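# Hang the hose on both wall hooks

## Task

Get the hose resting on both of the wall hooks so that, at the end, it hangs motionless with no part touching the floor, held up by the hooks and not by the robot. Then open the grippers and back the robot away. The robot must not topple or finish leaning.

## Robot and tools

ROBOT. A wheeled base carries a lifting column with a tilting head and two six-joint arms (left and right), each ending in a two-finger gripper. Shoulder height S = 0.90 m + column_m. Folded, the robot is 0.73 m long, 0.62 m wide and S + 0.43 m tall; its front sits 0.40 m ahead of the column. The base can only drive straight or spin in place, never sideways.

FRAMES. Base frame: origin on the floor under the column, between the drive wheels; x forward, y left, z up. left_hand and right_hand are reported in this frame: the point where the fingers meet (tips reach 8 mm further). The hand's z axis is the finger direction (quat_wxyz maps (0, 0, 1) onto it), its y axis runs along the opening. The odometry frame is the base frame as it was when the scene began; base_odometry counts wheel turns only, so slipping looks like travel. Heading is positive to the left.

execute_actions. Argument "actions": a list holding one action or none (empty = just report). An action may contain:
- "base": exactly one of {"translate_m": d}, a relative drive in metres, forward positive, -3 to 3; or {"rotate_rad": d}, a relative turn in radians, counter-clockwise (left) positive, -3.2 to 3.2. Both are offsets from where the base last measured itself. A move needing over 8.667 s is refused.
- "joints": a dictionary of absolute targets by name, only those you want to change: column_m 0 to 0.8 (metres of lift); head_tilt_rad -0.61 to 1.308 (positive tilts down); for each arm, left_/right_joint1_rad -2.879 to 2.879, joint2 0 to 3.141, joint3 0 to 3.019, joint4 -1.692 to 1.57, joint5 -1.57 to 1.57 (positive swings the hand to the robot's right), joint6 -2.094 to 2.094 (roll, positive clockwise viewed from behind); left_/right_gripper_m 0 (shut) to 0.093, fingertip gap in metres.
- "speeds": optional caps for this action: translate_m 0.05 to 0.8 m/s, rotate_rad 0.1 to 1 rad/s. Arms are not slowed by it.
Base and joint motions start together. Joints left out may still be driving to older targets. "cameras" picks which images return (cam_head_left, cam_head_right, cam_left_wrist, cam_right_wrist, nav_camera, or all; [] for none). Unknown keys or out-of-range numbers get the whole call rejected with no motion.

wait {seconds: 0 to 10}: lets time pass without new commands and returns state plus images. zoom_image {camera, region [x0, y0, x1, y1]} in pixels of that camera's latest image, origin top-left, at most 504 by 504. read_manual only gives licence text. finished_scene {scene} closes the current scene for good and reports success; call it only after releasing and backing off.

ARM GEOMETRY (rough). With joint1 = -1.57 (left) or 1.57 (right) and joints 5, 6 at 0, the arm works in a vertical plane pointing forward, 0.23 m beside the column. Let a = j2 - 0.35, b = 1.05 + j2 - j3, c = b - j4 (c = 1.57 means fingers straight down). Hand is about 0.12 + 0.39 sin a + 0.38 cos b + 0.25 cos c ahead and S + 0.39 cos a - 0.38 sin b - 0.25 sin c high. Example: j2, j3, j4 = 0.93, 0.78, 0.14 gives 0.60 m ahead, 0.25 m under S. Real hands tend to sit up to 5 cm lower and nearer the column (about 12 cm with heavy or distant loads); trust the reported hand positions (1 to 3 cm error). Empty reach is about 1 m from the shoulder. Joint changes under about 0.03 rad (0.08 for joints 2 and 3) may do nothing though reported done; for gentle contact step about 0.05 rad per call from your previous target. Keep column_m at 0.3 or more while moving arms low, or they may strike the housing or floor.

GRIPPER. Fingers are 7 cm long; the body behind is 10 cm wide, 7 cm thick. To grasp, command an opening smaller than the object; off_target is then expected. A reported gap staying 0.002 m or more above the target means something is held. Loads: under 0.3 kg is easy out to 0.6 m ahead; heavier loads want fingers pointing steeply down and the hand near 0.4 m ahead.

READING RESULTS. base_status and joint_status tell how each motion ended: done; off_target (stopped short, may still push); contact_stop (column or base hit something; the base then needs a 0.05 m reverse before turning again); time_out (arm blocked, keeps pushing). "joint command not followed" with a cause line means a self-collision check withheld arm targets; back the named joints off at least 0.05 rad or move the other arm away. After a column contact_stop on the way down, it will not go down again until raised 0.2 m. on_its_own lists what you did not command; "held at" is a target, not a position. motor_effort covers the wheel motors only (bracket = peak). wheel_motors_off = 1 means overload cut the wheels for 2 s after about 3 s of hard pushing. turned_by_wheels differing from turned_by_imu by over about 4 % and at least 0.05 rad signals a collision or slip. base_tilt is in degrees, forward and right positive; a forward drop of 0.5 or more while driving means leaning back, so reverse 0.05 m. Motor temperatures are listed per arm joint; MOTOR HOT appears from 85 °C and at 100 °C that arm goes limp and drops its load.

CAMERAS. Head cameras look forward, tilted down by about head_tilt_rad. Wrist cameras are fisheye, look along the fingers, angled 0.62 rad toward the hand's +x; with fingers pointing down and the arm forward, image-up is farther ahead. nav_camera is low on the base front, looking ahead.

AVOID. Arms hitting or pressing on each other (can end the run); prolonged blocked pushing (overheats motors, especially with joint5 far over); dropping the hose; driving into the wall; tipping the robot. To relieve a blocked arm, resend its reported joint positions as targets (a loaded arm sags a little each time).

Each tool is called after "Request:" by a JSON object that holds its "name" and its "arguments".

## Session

Request:
{"name": "execute_actions", "arguments": {"actions": []}}

Scene clock: 0.00 s.
Motor temperatures (°C, as the motors report them): left_arm=[22 25 23 24 26 26] | right_arm=[24 27 26 24 24 26]
base_odometry: x=+0.000 y=+0.000 heading=+0.000 (m, m, rad; odometry frame)
turned_by_wheels: +0.000 (rad since the last result)
turned_by_imu: +0.000 (rad since the last result)
base_tilt: forward=+0.2 right=+0.6 (deg)
base_status: not commanded
joint_positions: column_m=+0.556 head_tilt_rad=+0.874 left_joint1_rad=-1.570 left_joint2_rad=+0.890 left_joint3_rad=+0.419 left_joint4_rad=-0.909 left_joint5_rad=+0.021 left_joint6_rad=-0.004 left_gripper_m=+0.095 right_joint1_rad=+1.548 right_joint2_rad=+0.895 right_joint3_rad=+0.384 right_joint4_rad=-0.940 right_joint5_rad=+0.047 right_joint6_rad=-0.081 right_gripper_m=+0.095
joint_status: not commanded
wheel_motors_off: 0
motor_effort: left_wheel=+2 right_wheel=+4 (%)
left_hand: x=+0.1578 y=+0.2211 z=+1.2453 quat_wxyz=(+0.415, +0.007, -0.910, +0.009) (m; base frame)
right_hand: x=+0.1328 y=-0.2381 z=+1.2578 quat_wxyz=(+0.448, +0.037, -0.893, +0.009) (m; base frame)
pictures: cam_head_left, cam_head_right, cam_left_wrist, cam_right_wrist, nav_camera
Images, in order (width x height): cam_head_left 672x504, cam_head_right 672x504, cam_left_wrist 504x504, cam_right_wrist 504x504, nav_camera 672x504.

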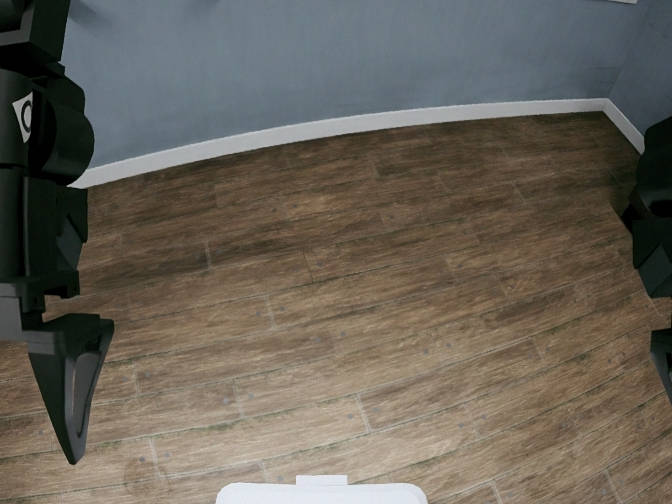

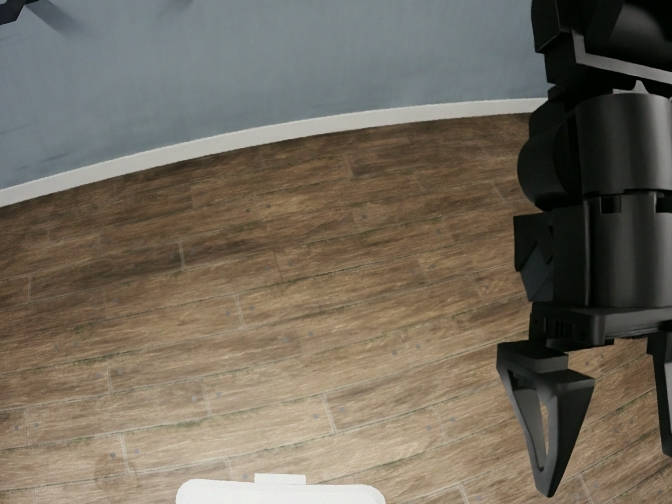

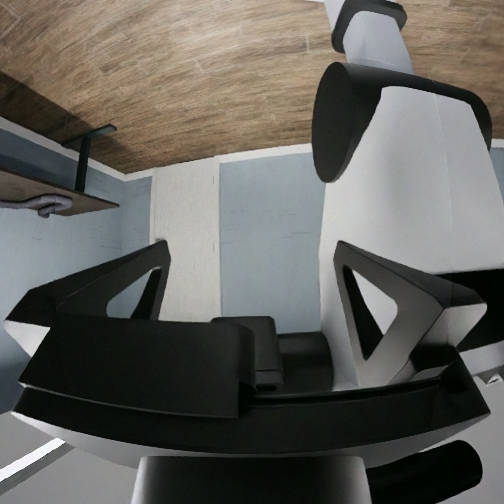

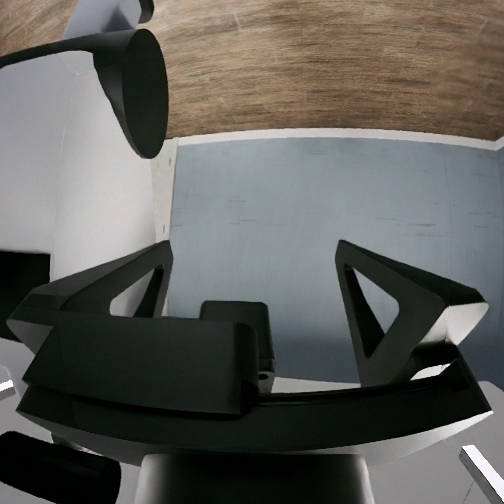

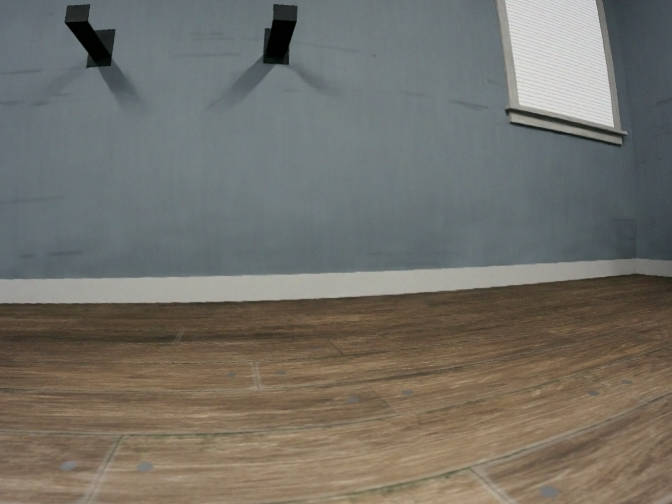

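Request:
{"name": "execute_actions", "arguments": {"actions": [{"base":{"rotate_rad":1.8},"joints":{"head_tilt_rad":0.5}}], "cameras": ["cam_head_left","cam_head_right","nav_camera"]}}

Scene clock: 3.70 s.
Motor temperatures (°C, as the motors report them): left_arm=[22 25 23 24 26 26] | right_arm=[24 27 26 24 24 26]
base_odometry: x=+0.000 y=+0.000 heading=+1.799 (m, m, rad; odometry frame)
turned_by_wheels: +1.799 (rad since the last result)
turned_by_imu: +1.785 (rad since the last result)
base_tilt: forward=+0.2 right=+0.5 (deg)
base_status: done
joint_positions: column_m=+0.556 head_tilt_rad=+0.518 left_joint1_rad=-1.570 left_joint2_rad=+0.890 left_joint3_rad=+0.419 left_joint4_rad=-0.909 left_joint5_rad=+0.021 left_joint6_rad=-0.004 left_gripper_m=+0.095 right_joint1_rad=+1.548 right_joint2_rad=+0.895 right_joint3_rad=+0.384 right_joint4_rad=-0.940 right_joint5_rad=+0.047 right_joint6_rad=-0.081 right_gripper_m=+0.095
joint_status: all done
wheel_motors_off: 0
motor_effort: left_wheel=+0(37) right_wheel=+0(30) (%)
left_hand: x=+0.1578 y=+0.2211 z=+1.2453 quat_wxyz=(+0.415, +0.007, -0.910, +0.009) (m; base frame)
right_hand: x=+0.1328 y=-0.2381 z=+1.2578 quat_wxyz=(+0.448, +0.037, -0.893, +0.009) (m; base frame)
pictures: cam_head_left, cam_head_right, nav_camera
Images, in order (width x height): cam_head_left 672x504, cam_head_right 672x504, nav_camera 672x504.

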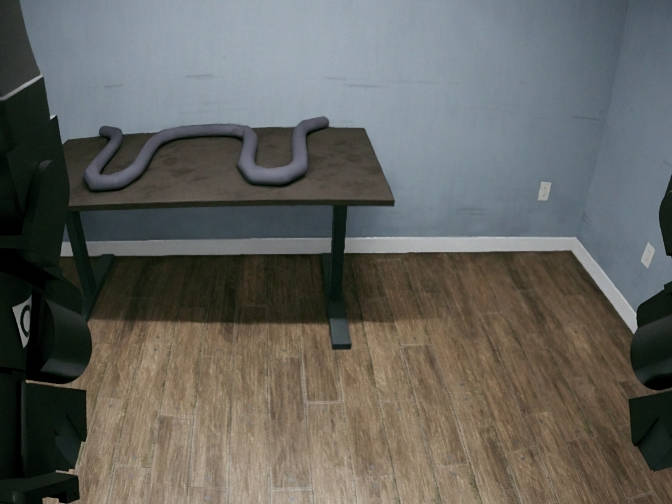

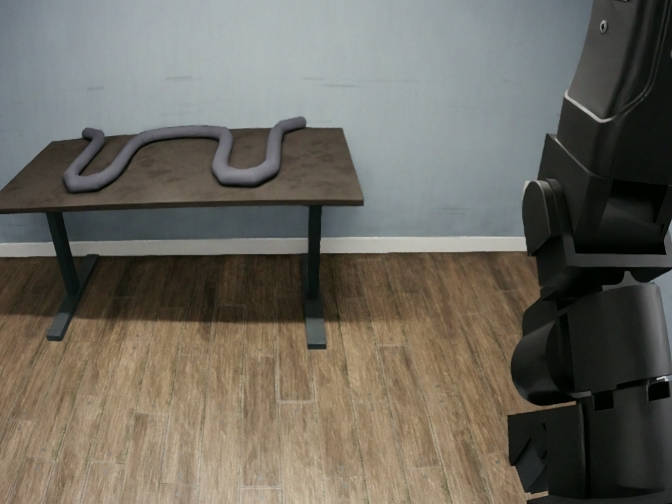

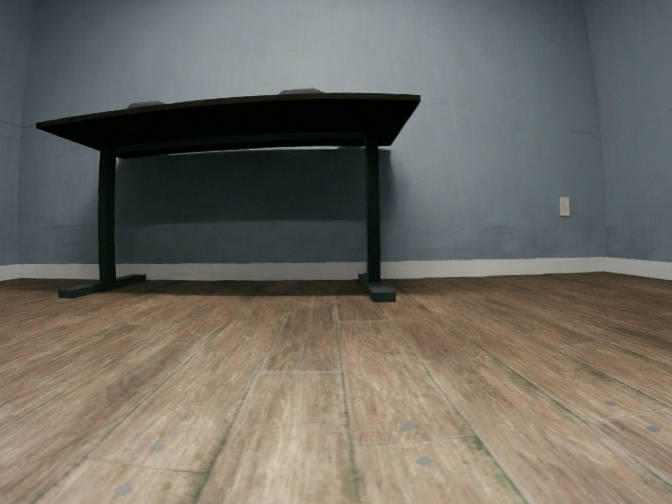

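Request:
{"name": "execute_actions", "arguments": {"actions": [{"base":{"rotate_rad":0.5}}], "cameras": []}}

Request:
{"name": "execute_actions", "arguments": {"actions": [{"base":{"translate_m":1.15},"joints":{"column_m":0.3,"head_tilt_rad":0.8,"left_joint2_rad":1.35,"left_joint3_rad":1.8,"left_joint4_rad":-0.97,"left_joint6_rad":0,"right_joint2_rad":1.35,"right_joint3_rad":1.8,"right_joint4_rad":-0.97,"right_joint6_rad":0}}], "cameras": []}}

Request:
{"name": "execute_actions", "arguments": {"actions": [{"base":{"rotate_rad":-0.5}}], "cameras": ["cam_head_left","cam_head_right","nav_camera"]}}

Scene clock: 9.63 s.
Motor temperatures (°C, as the motors report them): left_arm=[22 25 23 24 26 26] | right_arm=[24 27 26 24 24 26]
base_odometry: x=+0.000 y=+0.000 heading=+2.299 (m, m, rad; odometry frame)
turned_by_wheels: +0.500 (rad since the last result)
turned_by_imu: +0.497 (rad since the last result)
base_tilt: forward=+0.3 right=+0.6 (deg)
base_status: done
joint_positions: column_m=+0.556 head_tilt_rad=+0.518 left_joint1_rad=-1.570 left_joint2_rad=+0.890 left_joint3_rad=+0.419 left_joint4_rad=-0.909 left_joint5_rad=+0.021 left_joint6_rad=-0.004 left_gripper_m=+0.095 right_joint1_rad=+1.548 right_joint2_rad=+0.895 right_joint3_rad=+0.384 right_joint4_rad=-0.940 right_joint5_rad=+0.047 right_joint6_rad=-0.081 right_gripper_m=+0.095
joint_status: not commanded
wheel_motors_off: 0
motor_effort: left_wheel=+0(29) right_wheel=+1(23) (%)
left_hand: x=+0.1578 y=+0.2211 z=+1.2453 quat_wxyz=(+0.415, +0.007, -0.910, +0.009) (m; base frame)
right_hand: x=+0.1328 y=-0.2381 z=+1.2578 quat_wxyz=(+0.448, +0.037, -0.893, +0.009) (m; base frame)
pictures: none
No camera images: the call's "cameras" was empty. Leave "cameras" out to get every camera's image.

Scene clock: 13.50 s.
Motor temperatures (°C, as the motors report them): left_arm=[22 26 24 24 26 26] | right_arm=[24 27 27 24 24 26]
base_odometry: x=-0.766 y=+0.858 heading=+2.299 (m, m, rad; odometry frame)
turned_by_wheels: +0.000 (rad since the last result)
turned_by_imu: -0.002 (rad since the last result)
base_tilt: forward=+0.3 right=+0.6 (deg)
base_status: done
joint_positions: column_m=+0.300 head_tilt_rad=+0.802 left_joint1_rad=-1.570 left_joint2_rad=+1.349 left_joint3_rad=+1.776 left_joint4_rad=-0.963 left_joint5_rad=+0.021 left_joint6_rad=-0.003 left_gripper_m=+0.095 right_joint1_rad=+1.548 right_joint2_rad=+1.341 right_joint3_rad=+1.760 right_joint4_rad=-0.968 right_joint5_rad=+0.047 right_joint6_rad=-0.013 right_gripper_m=+0.095
joint_status: all done
wheel_motors_off: 0
motor_effort: left_wheel=+0(41) right_wheel=-1(42) (%)
left_hand: x=+0.7561 y=+0.2216 z=+0.9415 quat_wxyz=(+0.006, +0.002, -1.000, +0.010) (m; base frame)
right_hand: x=+0.7490 y=-0.2464 z=+0.9417 quat_wxyz=(+0.013, +0.001, -0.999, +0.033) (m; base frame)
pictures: none
No camera images: the call's "cameras" was empty. Leave "cameras" out to get every camera's image.

Scene clock: 15.23 s.
Motor temperatures (°C, as the motors report them): left_arm=[22 26 24 24 26 26] | right_arm=[24 28 27 24 24 26]
base_odometry: x=-0.766 y=+0.858 heading=+1.800 (m, m, rad; odometry frame)
turned_by_wheels: -0.500 (rad since the last result)
turned_by_imu: -0.494 (rad since the last result)
base_tilt: forward=+0.3 right=+0.6 (deg)
base_status: done
joint_positions: column_m=+0.300 head_tilt_rad=+0.802 left_joint1_rad=-1.572 left_joint2_rad=+1.349 left_joint3_rad=+1.776 left_joint4_rad=-0.963 left_joint5_rad=+0.021 left_joint6_rad=-0.003 left_gripper_m=+0.095 right_joint1_rad=+1.548 right_joint2_rad=+1.341 right_joint3_rad=+1.760 right_joint4_rad=-0.968 right_joint5_rad=+0.047 right_joint6_rad=-0.013 right_gripper_m=+0.095
joint_status: not commanded
wheel_motors_off: 0
motor_effort: left_wheel=+0(37) right_wheel=-2(37) (%)
left_hand: x=+0.7561 y=+0.2200 z=+0.9415 quat_wxyz=(+0.006, +0.001, -1.000, +0.011) (m; base frame)
right_hand: x=+0.7490 y=-0.2462 z=+0.9417 quat_wxyz=(+0.013, +0.001, -0.999, +0.033) (m; base frame)
pictures: cam_head_left, cam_head_right, nav_camera
Images, in order (width x height): cam_head_left 672x504, cam_head_right 672x504, nav_camera 672x504.

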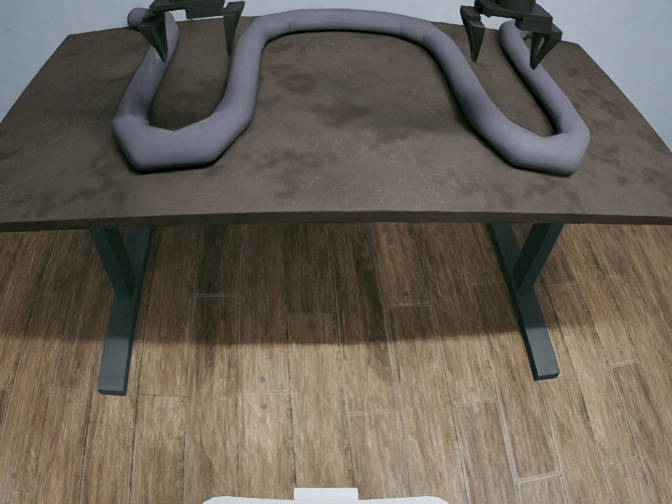

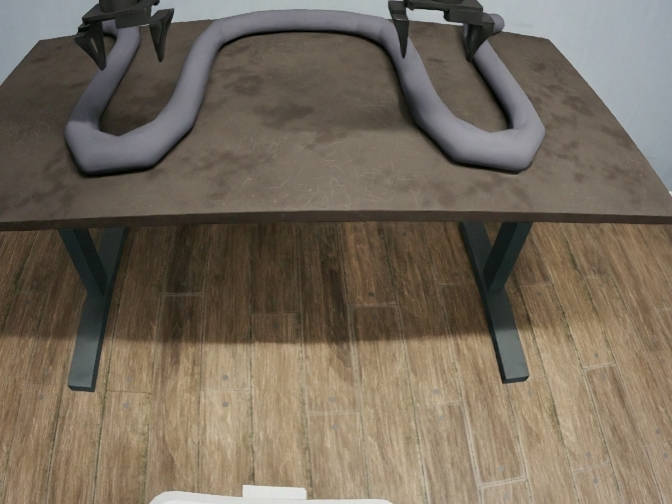

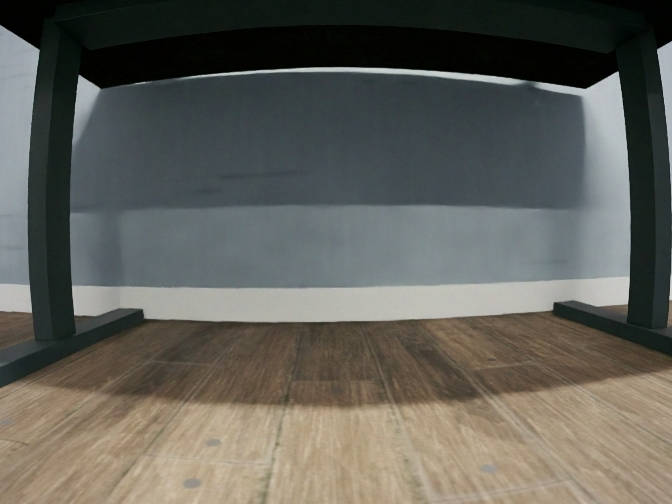

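Request:
{"name": "execute_actions", "arguments": {"actions": [{"base":{"translate_m":0.38},"speeds":{"translate_m":0.3},"joints":{"column_m":0.17,"left_joint1_rad":-1.5,"right_joint1_rad":1.47}}], "cameras": ["cam_head_left","cam_left_wrist","cam_right_wrist"]}}

Scene clock: 18.33 s.
Motor temperatures (°C, as the motors report them): left_arm=[22 27 24 24 26 26] | right_arm=[24 28 28 24 24 26]
base_odometry: x=-0.852 y=+1.229 heading=+1.799 (m, m, rad; odometry frame)
turned_by_wheels: +0.000 (rad since the last result)
turned_by_imu: -0.001 (rad since the last result)
base_tilt: forward=+0.3 right=+0.6 (deg)
base_status: done
joint_positions: column_m=+0.170 head_tilt_rad=+0.803 left_joint1_rad=-1.493 left_joint2_rad=+1.349 left_joint3_rad=+1.777 left_joint4_rad=-0.963 left_joint5_rad=+0.021 left_joint6_rad=-0.003 left_gripper_m=+0.095 right_joint1_rad=+1.468 right_joint2_rad=+1.341 right_joint3_rad=+1.760 right_joint4_rad=-0.969 right_joint5_rad=+0.047 right_joint6_rad=-0.013 right_gripper_m=+0.095
joint_status: all done
wheel_motors_off: 0
motor_effort: left_wheel=-1(47) right_wheel=-1(35) (%)
left_hand: x=+0.7556 y=+0.2648 z=+0.8129 quat_wxyz=(+0.006, +0.021, -0.999, -0.023) (m; base frame)
right_hand: x=+0.7473 y=-0.2912 z=+0.8149 quat_wxyz=(+0.014, -0.019, -0.997, +0.068) (m; base frame)
pictures: cam_head_left, cam_left_wrist, cam_right_wrist
Images, in order (width x height): cam_head_left 672x504, cam_left_wrist 504x504, cam_right_wrist 504x504.

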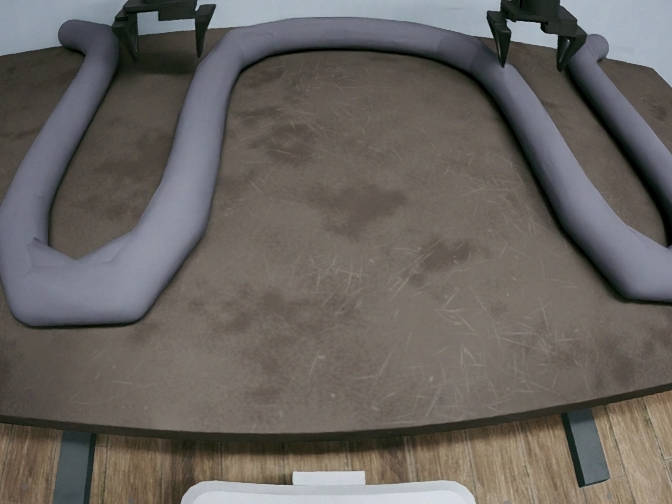

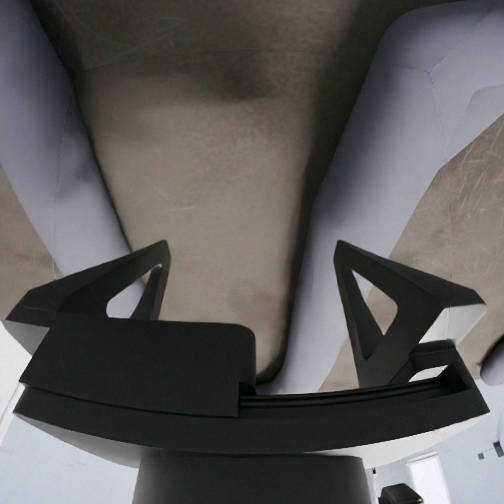

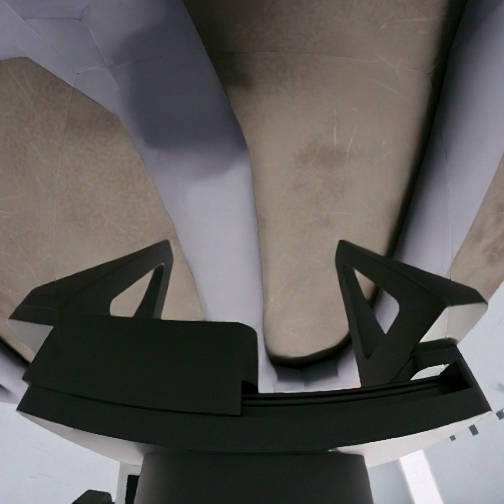

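Request:
{"name": "execute_actions", "arguments": {"actions": [{"base":{"translate_m":-0.18},"speeds":{"translate_m":0.3},"joints":{"left_joint1_rad":-1.58}}], "cameras": ["cam_head_left","cam_left_wrist","cam_right_wrist"]}}

Scene clock: 21.27 s.
Motor temperatures (°C, as the motors report them): left_arm=[22 27 25 24 26 26] | right_arm=[24 28 29 24 24 26]
base_odometry: x=-0.811 y=+1.053 heading=+1.800 (m, m, rad; odometry frame)
turned_by_wheels: +0.001 (rad since the last result)
turned_by_imu: +0.002 (rad since the last result)
base_tilt: forward=+0.3 right=+0.6 (deg)
base_status: done
joint_positions: column_m=+0.170 head_tilt_rad=+0.803 left_joint1_rad=-1.586 left_joint2_rad=+1.349 left_joint3_rad=+1.777 left_joint4_rad=-0.964 left_joint5_rad=+0.021 left_joint6_rad=-0.003 left_gripper_m=+0.095 right_joint1_rad=+1.468 right_joint2_rad=+1.341 right_joint3_rad=+1.760 right_joint4_rad=-0.970 right_joint5_rad=+0.047 right_joint6_rad=-0.013 right_gripper_m=+0.095
joint_status: all done
wheel_motors_off: 0
motor_effort: left_wheel=+1(34) right_wheel=-1(28) (%)
left_hand: x=+0.7561 y=+0.2123 z=+0.8119 quat_wxyz=(+0.006, -0.002, -1.000, +0.017) (m; base frame)
right_hand: x=+0.7469 y=-0.2912 z=+0.8149 quat_wxyz=(+0.015, -0.019, -0.997, +0.068) (m; base frame)
pictures: cam_head_left, cam_left_wrist, cam_right_wrist
Images, in order (width x height): cam_head_left 672x504, cam_left_wrist 504x504, cam_right_wrist 504x504.

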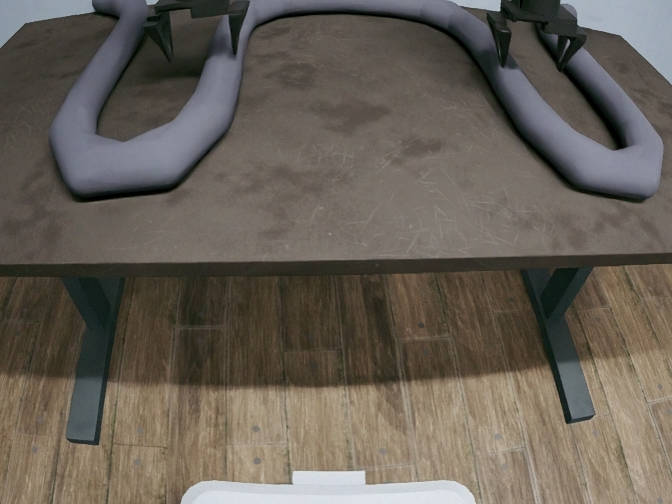

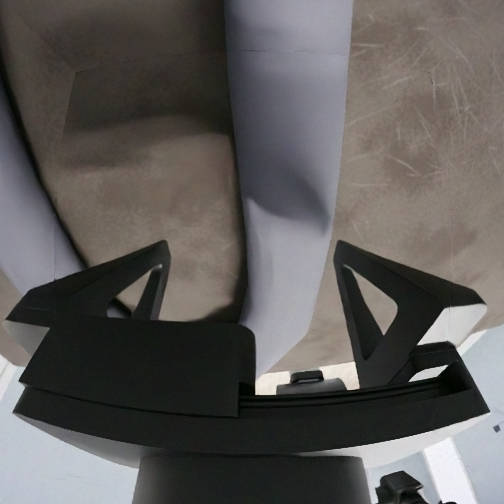

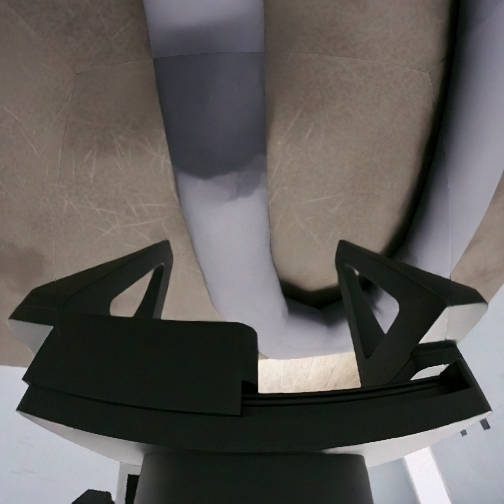

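Request:
{"name": "execute_actions", "arguments": {"actions": [{"joints":{"left_joint1_rad":-1.64,"right_joint1_rad":1.52,"column_m":0.09}}], "cameras": ["cam_left_wrist","cam_right_wrist"]}}

Scene clock: 23.57 s.
Motor temperatures (°C, as the motors report them): left_arm=[22 27 25 24 26 26] | right_arm=[24 28 29 24 24 26]
base_odometry: x=-0.811 y=+1.053 heading=+1.800 (m, m, rad; odometry frame)
turned_by_wheels: +0.000 (rad since the last result)
turned_by_imu: +0.000 (rad since the last result)
base_tilt: forward=+0.3 right=+0.6 (deg)
base_status: not commanded
joint_positions: column_m=+0.090 head_tilt_rad=+0.803 left_joint1_rad=-1.647 left_joint2_rad=+1.322 left_joint3_rad=+1.782 left_joint4_rad=-0.966 left_joint5_rad=+0.020 left_joint6_rad=-0.004 left_gripper_m=+0.095 right_joint1_rad=+1.515 right_joint2_rad=+1.332 right_joint3_rad=+1.762 right_joint4_rad=-0.971 right_joint5_rad=+0.044 right_joint6_rad=-0.013 right_gripper_m=+0.095
joint_status: all done
wheel_motors_off: 0
motor_effort: left_wheel=+3(3) right_wheel=-1(1) (%)
left_hand: x=+0.7640 y=+0.1792 z=+0.7521 quat_wxyz=(-0.009, -0.017, -0.999, +0.043) (m; base frame)
right_hand: x=+0.7513 y=-0.2641 z=+0.7395 quat_wxyz=(+0.009, -0.007, -0.999, +0.046) (m; base frame)
pictures: cam_left_wrist, cam_right_wrist
Images, in order (width x height): cam_left_wrist 504x504, cam_right_wrist 504x504.

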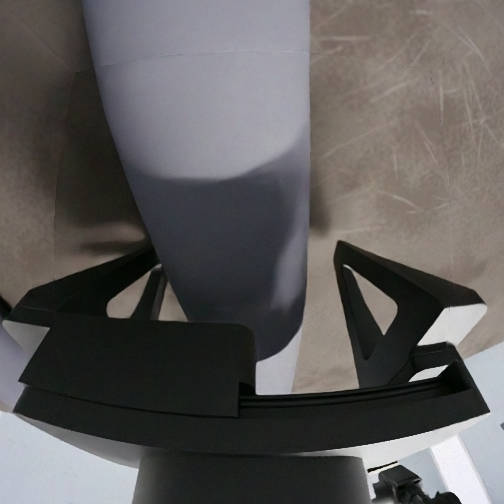

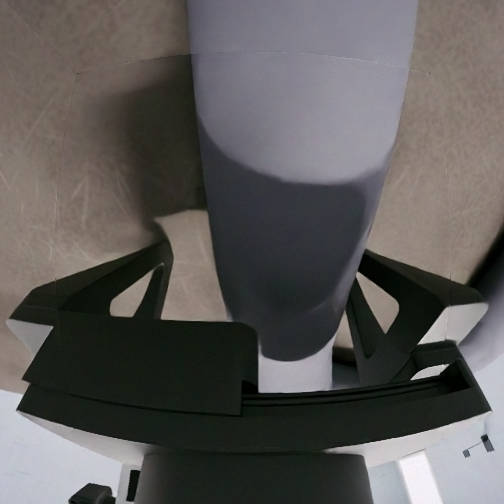

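Both between fingers. Close and lift.

Request:
{"name": "execute_actions", "arguments": {"actions": [{"joints":{"left_gripper_m":0.02,"right_gripper_m":0.02}}], "cameras": []}}

Request:
{"name": "execute_actions", "arguments": {"actions": [{"joints":{"column_m":0.8,"head_tilt_rad":0.9}}], "cameras": ["cam_head_left"]}}

Request:
{"name": "execute_actions", "arguments": {"actions": [{"base":{"translate_m":-0.8},"speeds":{"translate_m":0.25},"joints":{"head_tilt_rad":0.5}}], "cameras": ["cam_head_left"]}}

Request:
{"name": "execute_actions", "arguments": {"actions": [{"base":{"rotate_rad":-1.57},"speeds":{"rotate_rad":0.5},"joints":{"left_joint6_rad":-1.57,"right_joint6_rad":1.57,"left_joint1_rad":-1.4,"right_joint1_rad":1.4}}], "cameras": ["cam_head_left","cam_head_right","nav_camera"]}}

Scene clock: 25.37 s.
Motor temperatures (°C, as the motors report them): left_arm=[22 27 25 24 26 26] | right_arm=[24 29 29 24 24 26]
base_odometry: x=-0.811 y=+1.053 heading=+1.800 (m, m, rad; odometry frame)
turned_by_wheels: +0.000 (rad since the last result)
turned_by_imu: +0.000 (rad since the last result)
base_tilt: forward=+0.3 right=+0.6 (deg)
base_status: not commanded
joint_positions: column_m=+0.090 head_tilt_rad=+0.803 left_joint1_rad=-1.644 left_joint2_rad=+1.323 left_joint3_rad=+1.782 left_joint4_rad=-0.966 left_joint5_rad=+0.018 left_joint6_rad=-0.003 left_gripper_m=+0.060 right_joint1_rad=+1.515 right_joint2_rad=+1.332 right_joint3_rad=+1.762 right_joint4_rad=-0.972 right_joint5_rad=+0.050 right_joint6_rad=-0.011 right_gripper_m=+0.060
joint_status: left_gripper_m off_target (ended at +0.060, target +0.020); right_gripper_m off_target (ended at +0.060, target +0.020)
wheel_motors_off: 0
motor_effort: left_wheel=+3(3) right_wheel=-2(3) (%)
left_hand: x=+0.7639 y=+0.1811 z=+0.7515 quat_wxyz=(-0.008, -0.017, -0.999, +0.041) (m; base frame)
right_hand: x=+0.7512 y=-0.2651 z=+0.7396 quat_wxyz=(+0.009, -0.008, -0.999, +0.049) (m; base frame)
pictures: none
No camera images: the call's "cameras" was empty. Leave "cameras" out to get every camera's image.

Scene clock: 35.23 s.
Motor temperatures (°C, as the motors report them): left_arm=[22 28 25 24 26 26] | right_arm=[24 29 30 24 24 26]
base_odometry: x=-0.811 y=+1.053 heading=+1.800 (m, m, rad; odometry frame)
turned_by_wheels: +0.000 (rad since the last result)
turned_by_imu: +0.001 (rad since the last result)
base_tilt: forward=+0.3 right=+0.6 (deg)
base_status: not commanded
joint_positions: column_m=+0.800 head_tilt_rad=+0.901 left_joint1_rad=-1.644 left_joint2_rad=+1.371 left_joint3_rad=+1.782 left_joint4_rad=-0.966 left_joint5_rad=+0.020 left_joint6_rad=-0.003 left_gripper_m=+0.060 right_joint1_rad=+1.515 right_joint2_rad=+1.372 right_joint3_rad=+1.762 right_joint4_rad=-0.969 right_joint5_rad=+0.041 right_joint6_rad=-0.011 right_gripper_m=+0.059
joint_status: all done
wheel_motors_off: 0
motor_effort: left_wheel=+3(3) right_wheel=-1(3) (%)
left_hand: x=+0.7514 y=+0.1794 z=+1.4309 quat_wxyz=(+0.016, -0.017, -0.999, +0.041) (m; base frame)
right_hand: x=+0.7412 y=-0.2645 z=+1.4241 quat_wxyz=(+0.028, -0.008, -0.999, +0.044) (m; base frame)
pictures: cam_head_left
Images, in order (width x height): cam_head_left 672x504.

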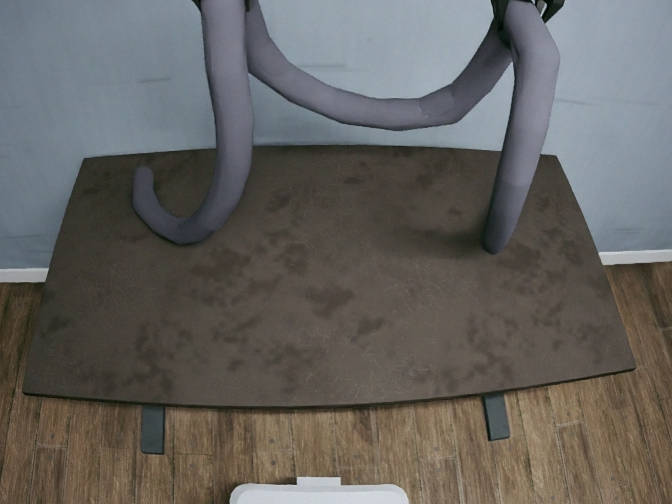

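Scene clock: 39.53 s.
Motor temperatures (°C, as the motors report them): left_arm=[22 28 25 24 26 26] | right_arm=[24 30 30 24 24 26]
base_odometry: x=-0.629 y=+0.274 heading=+1.800 (m, m, rad; odometry frame)
turned_by_wheels: +0.000 (rad since the last result)
turned_by_imu: +0.002 (rad since the last result)
base_tilt: forward=+0.3 right=+0.6 (deg)
base_status: done
joint_positions: column_m=+0.800 head_tilt_rad=+0.518 left_joint1_rad=-1.644 left_joint2_rad=+1.383 left_joint3_rad=+1.772 left_joint4_rad=-0.966 left_joint5_rad=+0.020 left_joint6_rad=-0.003 left_gripper_m=+0.060 right_joint1_rad=+1.515 right_joint2_rad=+1.383 right_joint3_rad=+1.762 right_joint4_rad=-0.964 right_joint5_rad=+0.040 right_joint6_rad=-0.011 right_gripper_m=+0.059
joint_status: all done
wheel_motors_off: 0
motor_effort: left_wheel=+0(26) right_wheel=+0(32) (%)
left_hand: x=+0.7431 y=+0.1792 z=+1.4203 quat_wxyz=(+0.027, -0.017, -0.999, +0.041) (m; base frame)
right_hand: x=+0.7393 y=-0.2645 z=+1.4171 quat_wxyz=(+0.031, -0.008, -0.999, +0.043) (m; base frame)
pictures: cam_head_left
Images, in order (width x height): cam_head_left 672x504.

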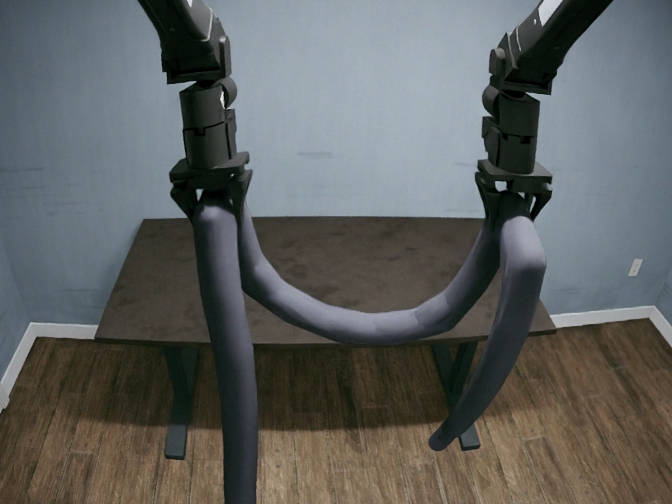

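Scene clock: 43.60 s.
Motor temperatures (°C, as the motors report them): left_arm=[22 29 26 24 26 26] | right_arm=[24 30 30 24 25 26]
base_odometry: x=-0.629 y=+0.274 heading=+0.230 (m, m, rad; odometry frame)
turned_by_wheels: -1.570 (rad since the last result)
turned_by_imu: -1.557 (rad since the last result)
base_tilt: forward=+0.3 right=+0.6 (deg)
base_status: done
joint_positions: column_m=+0.800 head_tilt_rad=+0.518 left_joint1_rad=-1.438 left_joint2_rad=+1.383 left_joint3_rad=+1.772 left_joint4_rad=-0.966 left_joint5_rad=+0.041 left_joint6_rad=-1.535 left_gripper_m=+0.059 right_joint1_rad=+1.436 right_joint2_rad=+1.383 right_joint3_rad=+1.762 right_joint4_rad=-0.962 right_joint5_rad=+0.030 right_joint6_rad=+1.536 right_gripper_m=+0.059
joint_status: left_joint6_rad time_out (moved -1.532 of -1.567); the others done
wheel_motors_off: 0
motor_effort: left_wheel=+0(45) right_wheel=-2(34) (%)
left_hand: x=+0.7420 y=+0.2938 z=+1.4224 quat_wxyz=(-0.006, +0.719, -0.694, -0.044) (m; base frame)
right_hand: x=+0.7374 y=-0.3080 z=+1.4211 quat_wxyz=(-0.028, -0.717, -0.692, +0.073) (m; base frame)
pictures: cam_head_left, cam_head_right, nav_camera
Images, in order (width x height): cam_head_left 672x504, cam_head_right 672x504, nav_camera 672x504.

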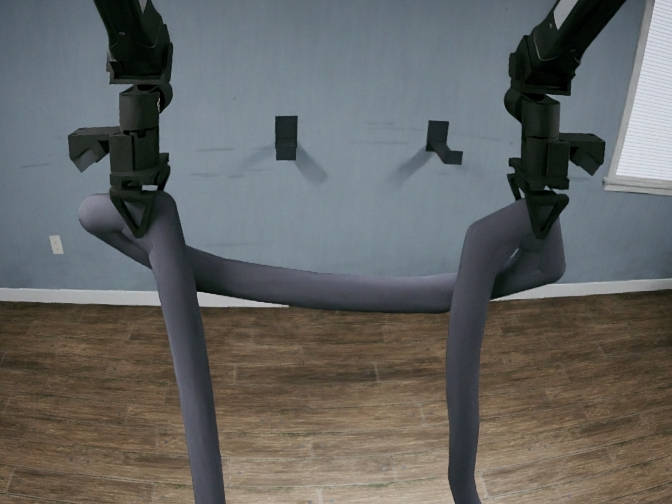

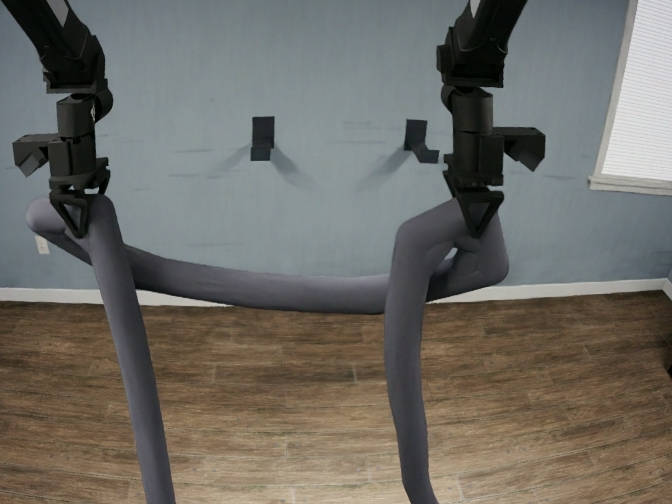

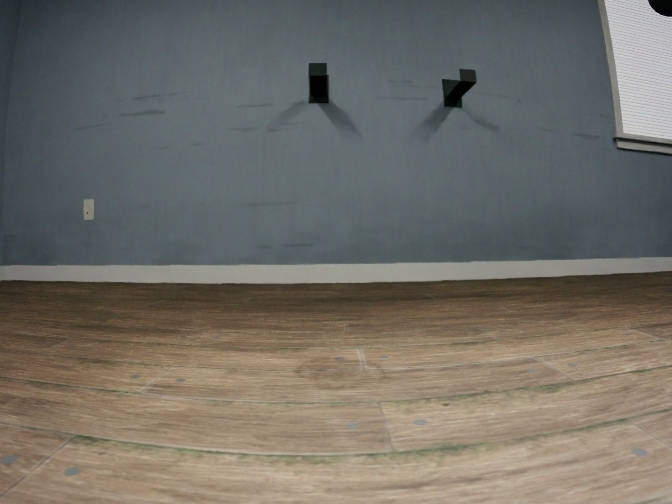

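Request:
{"name": "execute_actions", "arguments": {"actions": [{"joints":{"left_joint6_rad":0,"right_joint6_rad":0,"left_joint1_rad":-1.55,"right_joint1_rad":1.5}}], "cameras": []}}

Request:
{"name": "execute_actions", "arguments": {"actions": [{"joints":{"left_joint6_rad":1.57,"right_joint6_rad":-1.57,"left_joint1_rad":-1.35,"right_joint1_rad":1.35}}], "cameras": ["cam_head_left","cam_head_right"]}}

Scene clock: 46.47 s.
Motor temperatures (°C, as the motors report them): left_arm=[22 29 26 24 26 26] | right_arm=[24 30 30 24 25 26]
base_odometry: x=-0.629 y=+0.274 heading=+0.230 (m, m, rad; odometry frame)
turned_by_wheels: +0.000 (rad since the last result)
turned_by_imu: +0.000 (rad since the last result)
base_tilt: forward=+0.3 right=+0.6 (deg)
base_status: not commanded
joint_positions: column_m=+0.800 head_tilt_rad=+0.518 left_joint1_rad=-1.554 left_joint2_rad=+1.383 left_joint3_rad=+1.772 left_joint4_rad=-0.966 left_joint5_rad=+0.021 left_joint6_rad=-0.012 left_gripper_m=+0.059 right_joint1_rad=+1.503 right_joint2_rad=+1.383 right_joint3_rad=+1.762 right_joint4_rad=-0.962 right_joint5_rad=+0.044 right_joint6_rad=+0.018 right_gripper_m=+0.059
joint_status: all done
wheel_motors_off: 0
motor_effort: left_wheel=+2(2) right_wheel=-5(4) (%)
left_hand: x=+0.7439 y=+0.2304 z=+1.4186 quat_wxyz=(+0.027, +0.011, -1.000, +0.003) (m; base frame)
right_hand: x=+0.7395 y=-0.2719 z=+1.4176 quat_wxyz=(+0.029, -0.026, -0.998, +0.051) (m; base frame)
pictures: none
No camera images: the call's "cameras" was empty. Leave "cameras" out to get every camera's image.

Scene clock: 48.57 s.
Motor temperatures (°C, as the motors report them): left_arm=[22 29 26 24 26 26] | right_arm=[24 30 30 24 25 26]
base_odometry: x=-0.629 y=+0.274 heading=+0.230 (m, m, rad; odometry frame)
turned_by_wheels: +0.000 (rad since the last result)
turned_by_imu: +0.000 (rad since the last result)
base_tilt: forward=+0.3 right=+0.5 (deg)
base_status: not commanded
joint_positions: column_m=+0.800 head_tilt_rad=+0.518 left_joint1_rad=-1.364 left_joint2_rad=+1.383 left_joint3_rad=+1.772 left_joint4_rad=-0.966 left_joint5_rad=+0.032 left_joint6_rad=+1.548 left_gripper_m=+0.059 right_joint1_rad=+1.366 right_joint2_rad=+1.383 right_joint3_rad=+1.762 right_joint4_rad=-0.962 right_joint5_rad=+0.022 right_joint6_rad=-1.546 right_gripper_m=+0.059
joint_status: all done
wheel_motors_off: 0
motor_effort: left_wheel=+6(6) right_wheel=-8(8) (%)
left_hand: x=+0.7383 y=+0.3380 z=+1.4282 quat_wxyz=(+0.069, -0.657, -0.750, -0.034) (m; base frame)
right_hand: x=+0.7339 y=-0.3469 z=+1.4271 quat_wxyz=(+0.090, +0.655, -0.748, +0.049) (m; base frame)
pictures: cam_head_left, cam_head_right
Images, in order (width x height): cam_head_left 672x504, cam_head_right 672x504.

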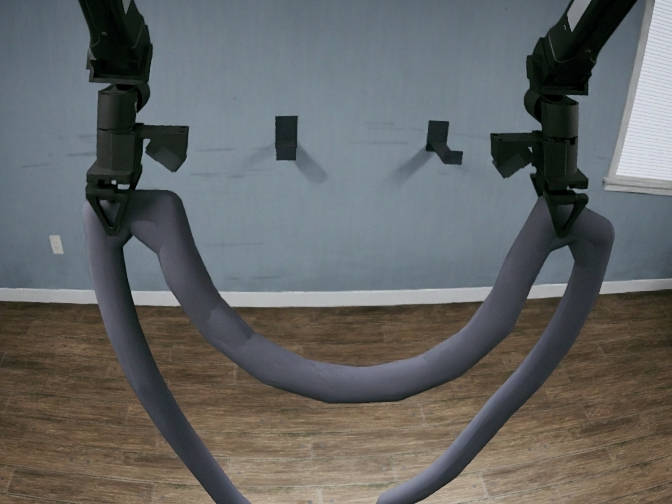

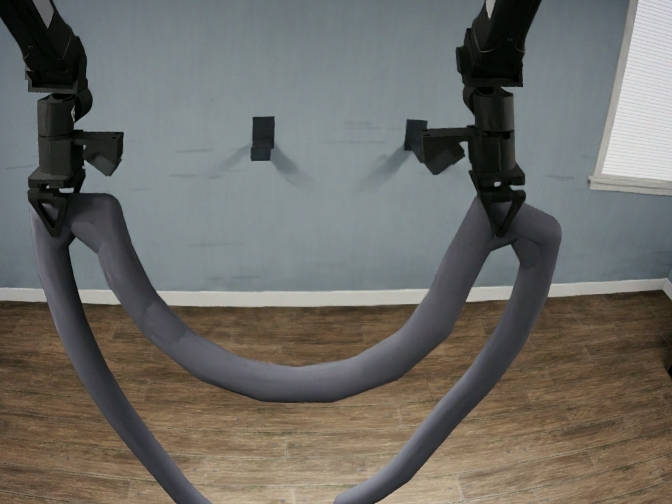

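Request:
{"name": "execute_actions", "arguments": {"actions": [{"base":{"rotate_rad":-0.217},"speeds":{"rotate_rad":0.5},"joints":{"left_joint1_rad":-1.2,"right_joint1_rad":1.2}}], "cameras": []}}

Request:
{"name": "execute_actions", "arguments": {"actions": [{"base":{"translate_m":1.02},"speeds":{"translate_m":0.4}}], "cameras": []}}

Request:
{"name": "execute_actions", "arguments": {"actions": [{"base":{"rotate_rad":0.217},"speeds":{"rotate_rad":0.4},"joints":{"head_tilt_rad":0.8}}], "cameras": ["cam_head_left","cam_head_right","nav_camera"]}}

Scene clock: 53.33 s.
Motor temperatures (°C, as the motors report them): left_arm=[22 29 26 24 26 26] | right_arm=[24 31 30 24 25 26]
base_odometry: x=-0.629 y=+0.274 heading=+0.014 (m, m, rad; odometry frame)
turned_by_wheels: -0.217 (rad since the last result)
turned_by_imu: -0.215 (rad since the last result)
base_tilt: forward=+0.3 right=+0.6 (deg)
base_status: done
joint_positions: column_m=+0.800 head_tilt_rad=+0.518 left_joint1_rad=-1.231 left_joint2_rad=+1.384 left_joint3_rad=+1.772 left_joint4_rad=-0.966 left_joint5_rad=+0.040 left_joint6_rad=+1.550 left_gripper_m=+0.059 right_joint1_rad=+1.228 right_joint2_rad=+1.385 right_joint3_rad=+1.762 right_joint4_rad=-0.967 right_joint5_rad=+0.021 right_joint6_rad=-1.547 right_gripper_m=+0.059
joint_status: all done
wheel_motors_off: 0
motor_effort: left_wheel=+0(30) right_wheel=-2(27) (%)
left_hand: x=+0.7285 y=+0.4105 z=+1.4449 quat_wxyz=(+0.105, -0.628, -0.768, -0.071) (m; base frame)
right_hand: x=+0.7209 y=-0.4234 z=+1.4450 quat_wxyz=(+0.133, +0.623, -0.766, +0.088) (m; base frame)
pictures: none
No camera images: the call's "cameras" was empty. Leave "cameras" out to get every camera's image.

Scene clock: 57.37 s.
Motor temperatures (°C, as the motors report them): left_arm=[22 29 26 24 26 26] | right_arm=[24 31 30 24 25 26]
base_odometry: x=+0.391 y=+0.288 heading=+0.014 (m, m, rad; odometry frame)
turned_by_wheels: +0.000 (rad since the last result)
turned_by_imu: -0.002 (rad since the last result)
base_tilt: forward=+0.3 right=+0.6 (deg)
base_status: done
joint_positions: column_m=+0.800 head_tilt_rad=+0.518 left_joint1_rad=-1.230 left_joint2_rad=+1.384 left_joint3_rad=+1.771 left_joint4_rad=-0.966 left_joint5_rad=+0.039 left_joint6_rad=+1.550 left_gripper_m=+0.059 right_joint1_rad=+1.228 right_joint2_rad=+1.385 right_joint3_rad=+1.762 right_joint4_rad=-0.969 right_joint5_rad=+0.025 right_joint6_rad=-1.548 right_gripper_m=+0.059
joint_status: not commanded
wheel_motors_off: 0
motor_effort: left_wheel=+0(49) right_wheel=+0(37) (%)
left_hand: x=+0.7280 y=+0.4113 z=+1.4449 quat_wxyz=(+0.106, -0.627, -0.768, -0.072) (m; base frame)
right_hand: x=+0.7203 y=-0.4240 z=+1.4452 quat_wxyz=(+0.135, +0.623, -0.766, +0.088) (m; base frame)
pictures: none
No camera images: the call's "cameras" was empty. Leave "cameras" out to get every camera's image.

Scene clock: 58.97 s.
Motor temperatures (°C, as the motors report them): left_arm=[22 29 26 24 26 26] | right_arm=[24 31 30 24 25 26]
base_odometry: x=+0.391 y=+0.288 heading=+0.230 (m, m, rad; odometry frame)
turned_by_wheels: +0.216 (rad since the last result)
turned_by_imu: +0.213 (rad since the last result)
base_tilt: forward=+0.3 right=+0.6 (deg)
base_status: done
joint_positions: column_m=+0.800 head_tilt_rad=+0.802 left_joint1_rad=-1.229 left_joint2_rad=+1.384 left_joint3_rad=+1.771 left_joint4_rad=-0.966 left_joint5_rad=+0.036 left_joint6_rad=+1.550 left_gripper_m=+0.059 right_joint1_rad=+1.227 right_joint2_rad=+1.387 right_joint3_rad=+1.762 right_joint4_rad=-0.969 right_joint5_rad=+0.022 right_joint6_rad=-1.549 right_gripper_m=+0.059
joint_status: all done
wheel_motors_off: 0
motor_effort: left_wheel=-1(43) right_wheel=+0(34) (%)
left_hand: x=+0.7278 y=+0.4121 z=+1.4451 quat_wxyz=(+0.107, -0.627, -0.768, -0.073) (m; base frame)
right_hand: x=+0.7198 y=-0.4241 z=+1.4440 quat_wxyz=(+0.134, +0.623, -0.766, +0.086) (m; base frame)
pictures: cam_head_left, cam_head_right, nav_camera
Images, in order (width x height): cam_head_left 672x504, cam_head_right 672x504, nav_camera 672x504.

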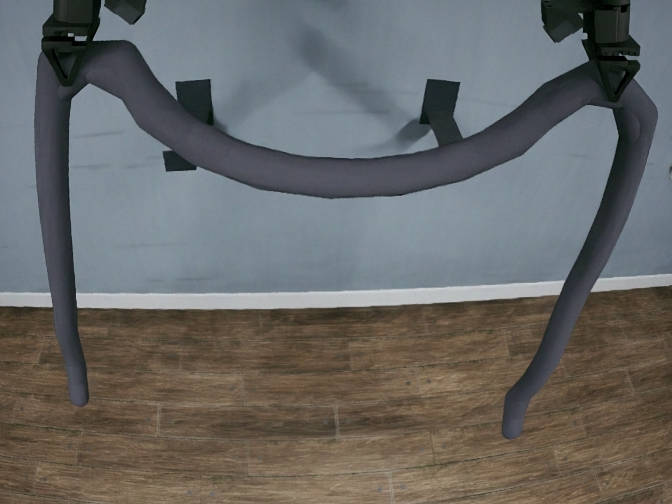

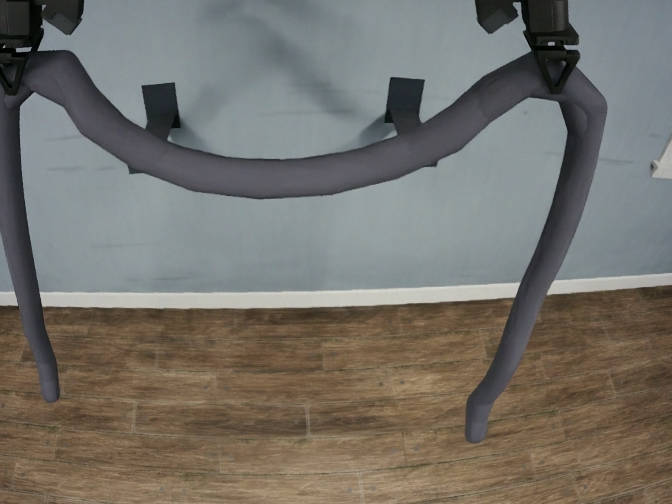

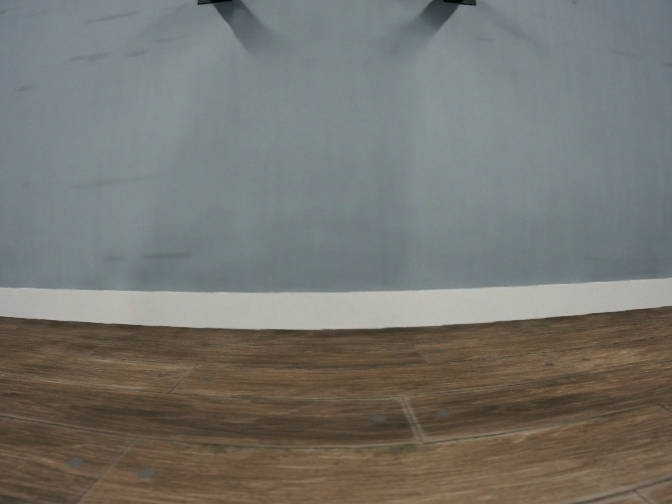

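Request:
{"name": "execute_actions", "arguments": {"actions": [{"base":{"translate_m":0.62},"speeds":{"translate_m":0.25},"joints":{"head_tilt_rad":1.0}}], "cameras": ["cam_head_left","cam_head_right"]}}

Scene clock: 66.10 s.
Motor temperatures (°C, as the motors report them): left_arm=[22 29 32 24 26 26] | right_arm=[24 31 33 24 26 26]
base_odometry: x=+0.983 y=+0.427 heading=+0.230 (m, m, rad; odometry frame)
turned_by_wheels: +0.000 (rad since the last result)
turned_by_imu: +0.000 (rad since the last result)
base_tilt: forward=-0.3 right=+0.5 (deg)
base_status: translate_m off_target (by the wheels' count: +0.608 of +0.620)
joint_positions: column_m=+0.800 head_tilt_rad=+1.000 left_joint1_rad=-1.191 left_joint2_rad=+1.391 left_joint3_rad=+1.540 left_joint4_rad=-1.039 left_joint5_rad=+0.040 left_joint6_rad=+1.552 left_gripper_m=+0.059 right_joint1_rad=+1.189 right_joint2_rad=+1.383 right_joint3_rad=+1.627 right_joint4_rad=-1.026 right_joint5_rad=+0.023 right_joint6_rad=-1.553 right_gripper_m=+0.059
joint_status: all done
wheel_motors_off: 0
on_its_own: left_wheel is at rest, and its effort (+36) is outside its rest range (-35 to +35)
motor_effort: left_wheel=+36(50) right_wheel=+30(39) (%)
left_hand: x=+0.5882 y=+0.4233 z=+1.3989 quat_wxyz=(+0.213, -0.588, -0.779, +0.035) (m; base frame)
right_hand: x=+0.6366 y=-0.4385 z=+1.4221 quat_wxyz=(+0.204, +0.600, -0.773, +0.026) (m; base frame)
pictures: cam_head_left, cam_head_right
Images, in order (width x height): cam_head_left 672x504, cam_head_right 672x504.

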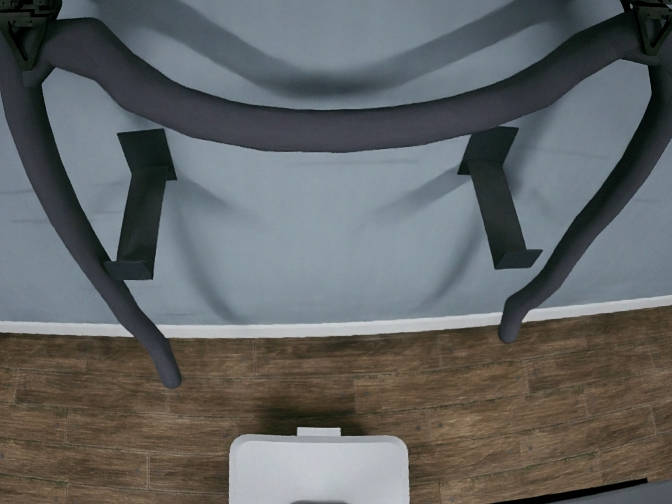

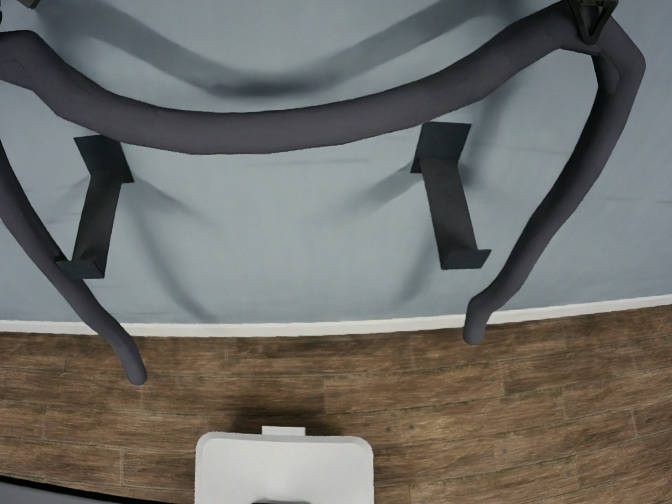

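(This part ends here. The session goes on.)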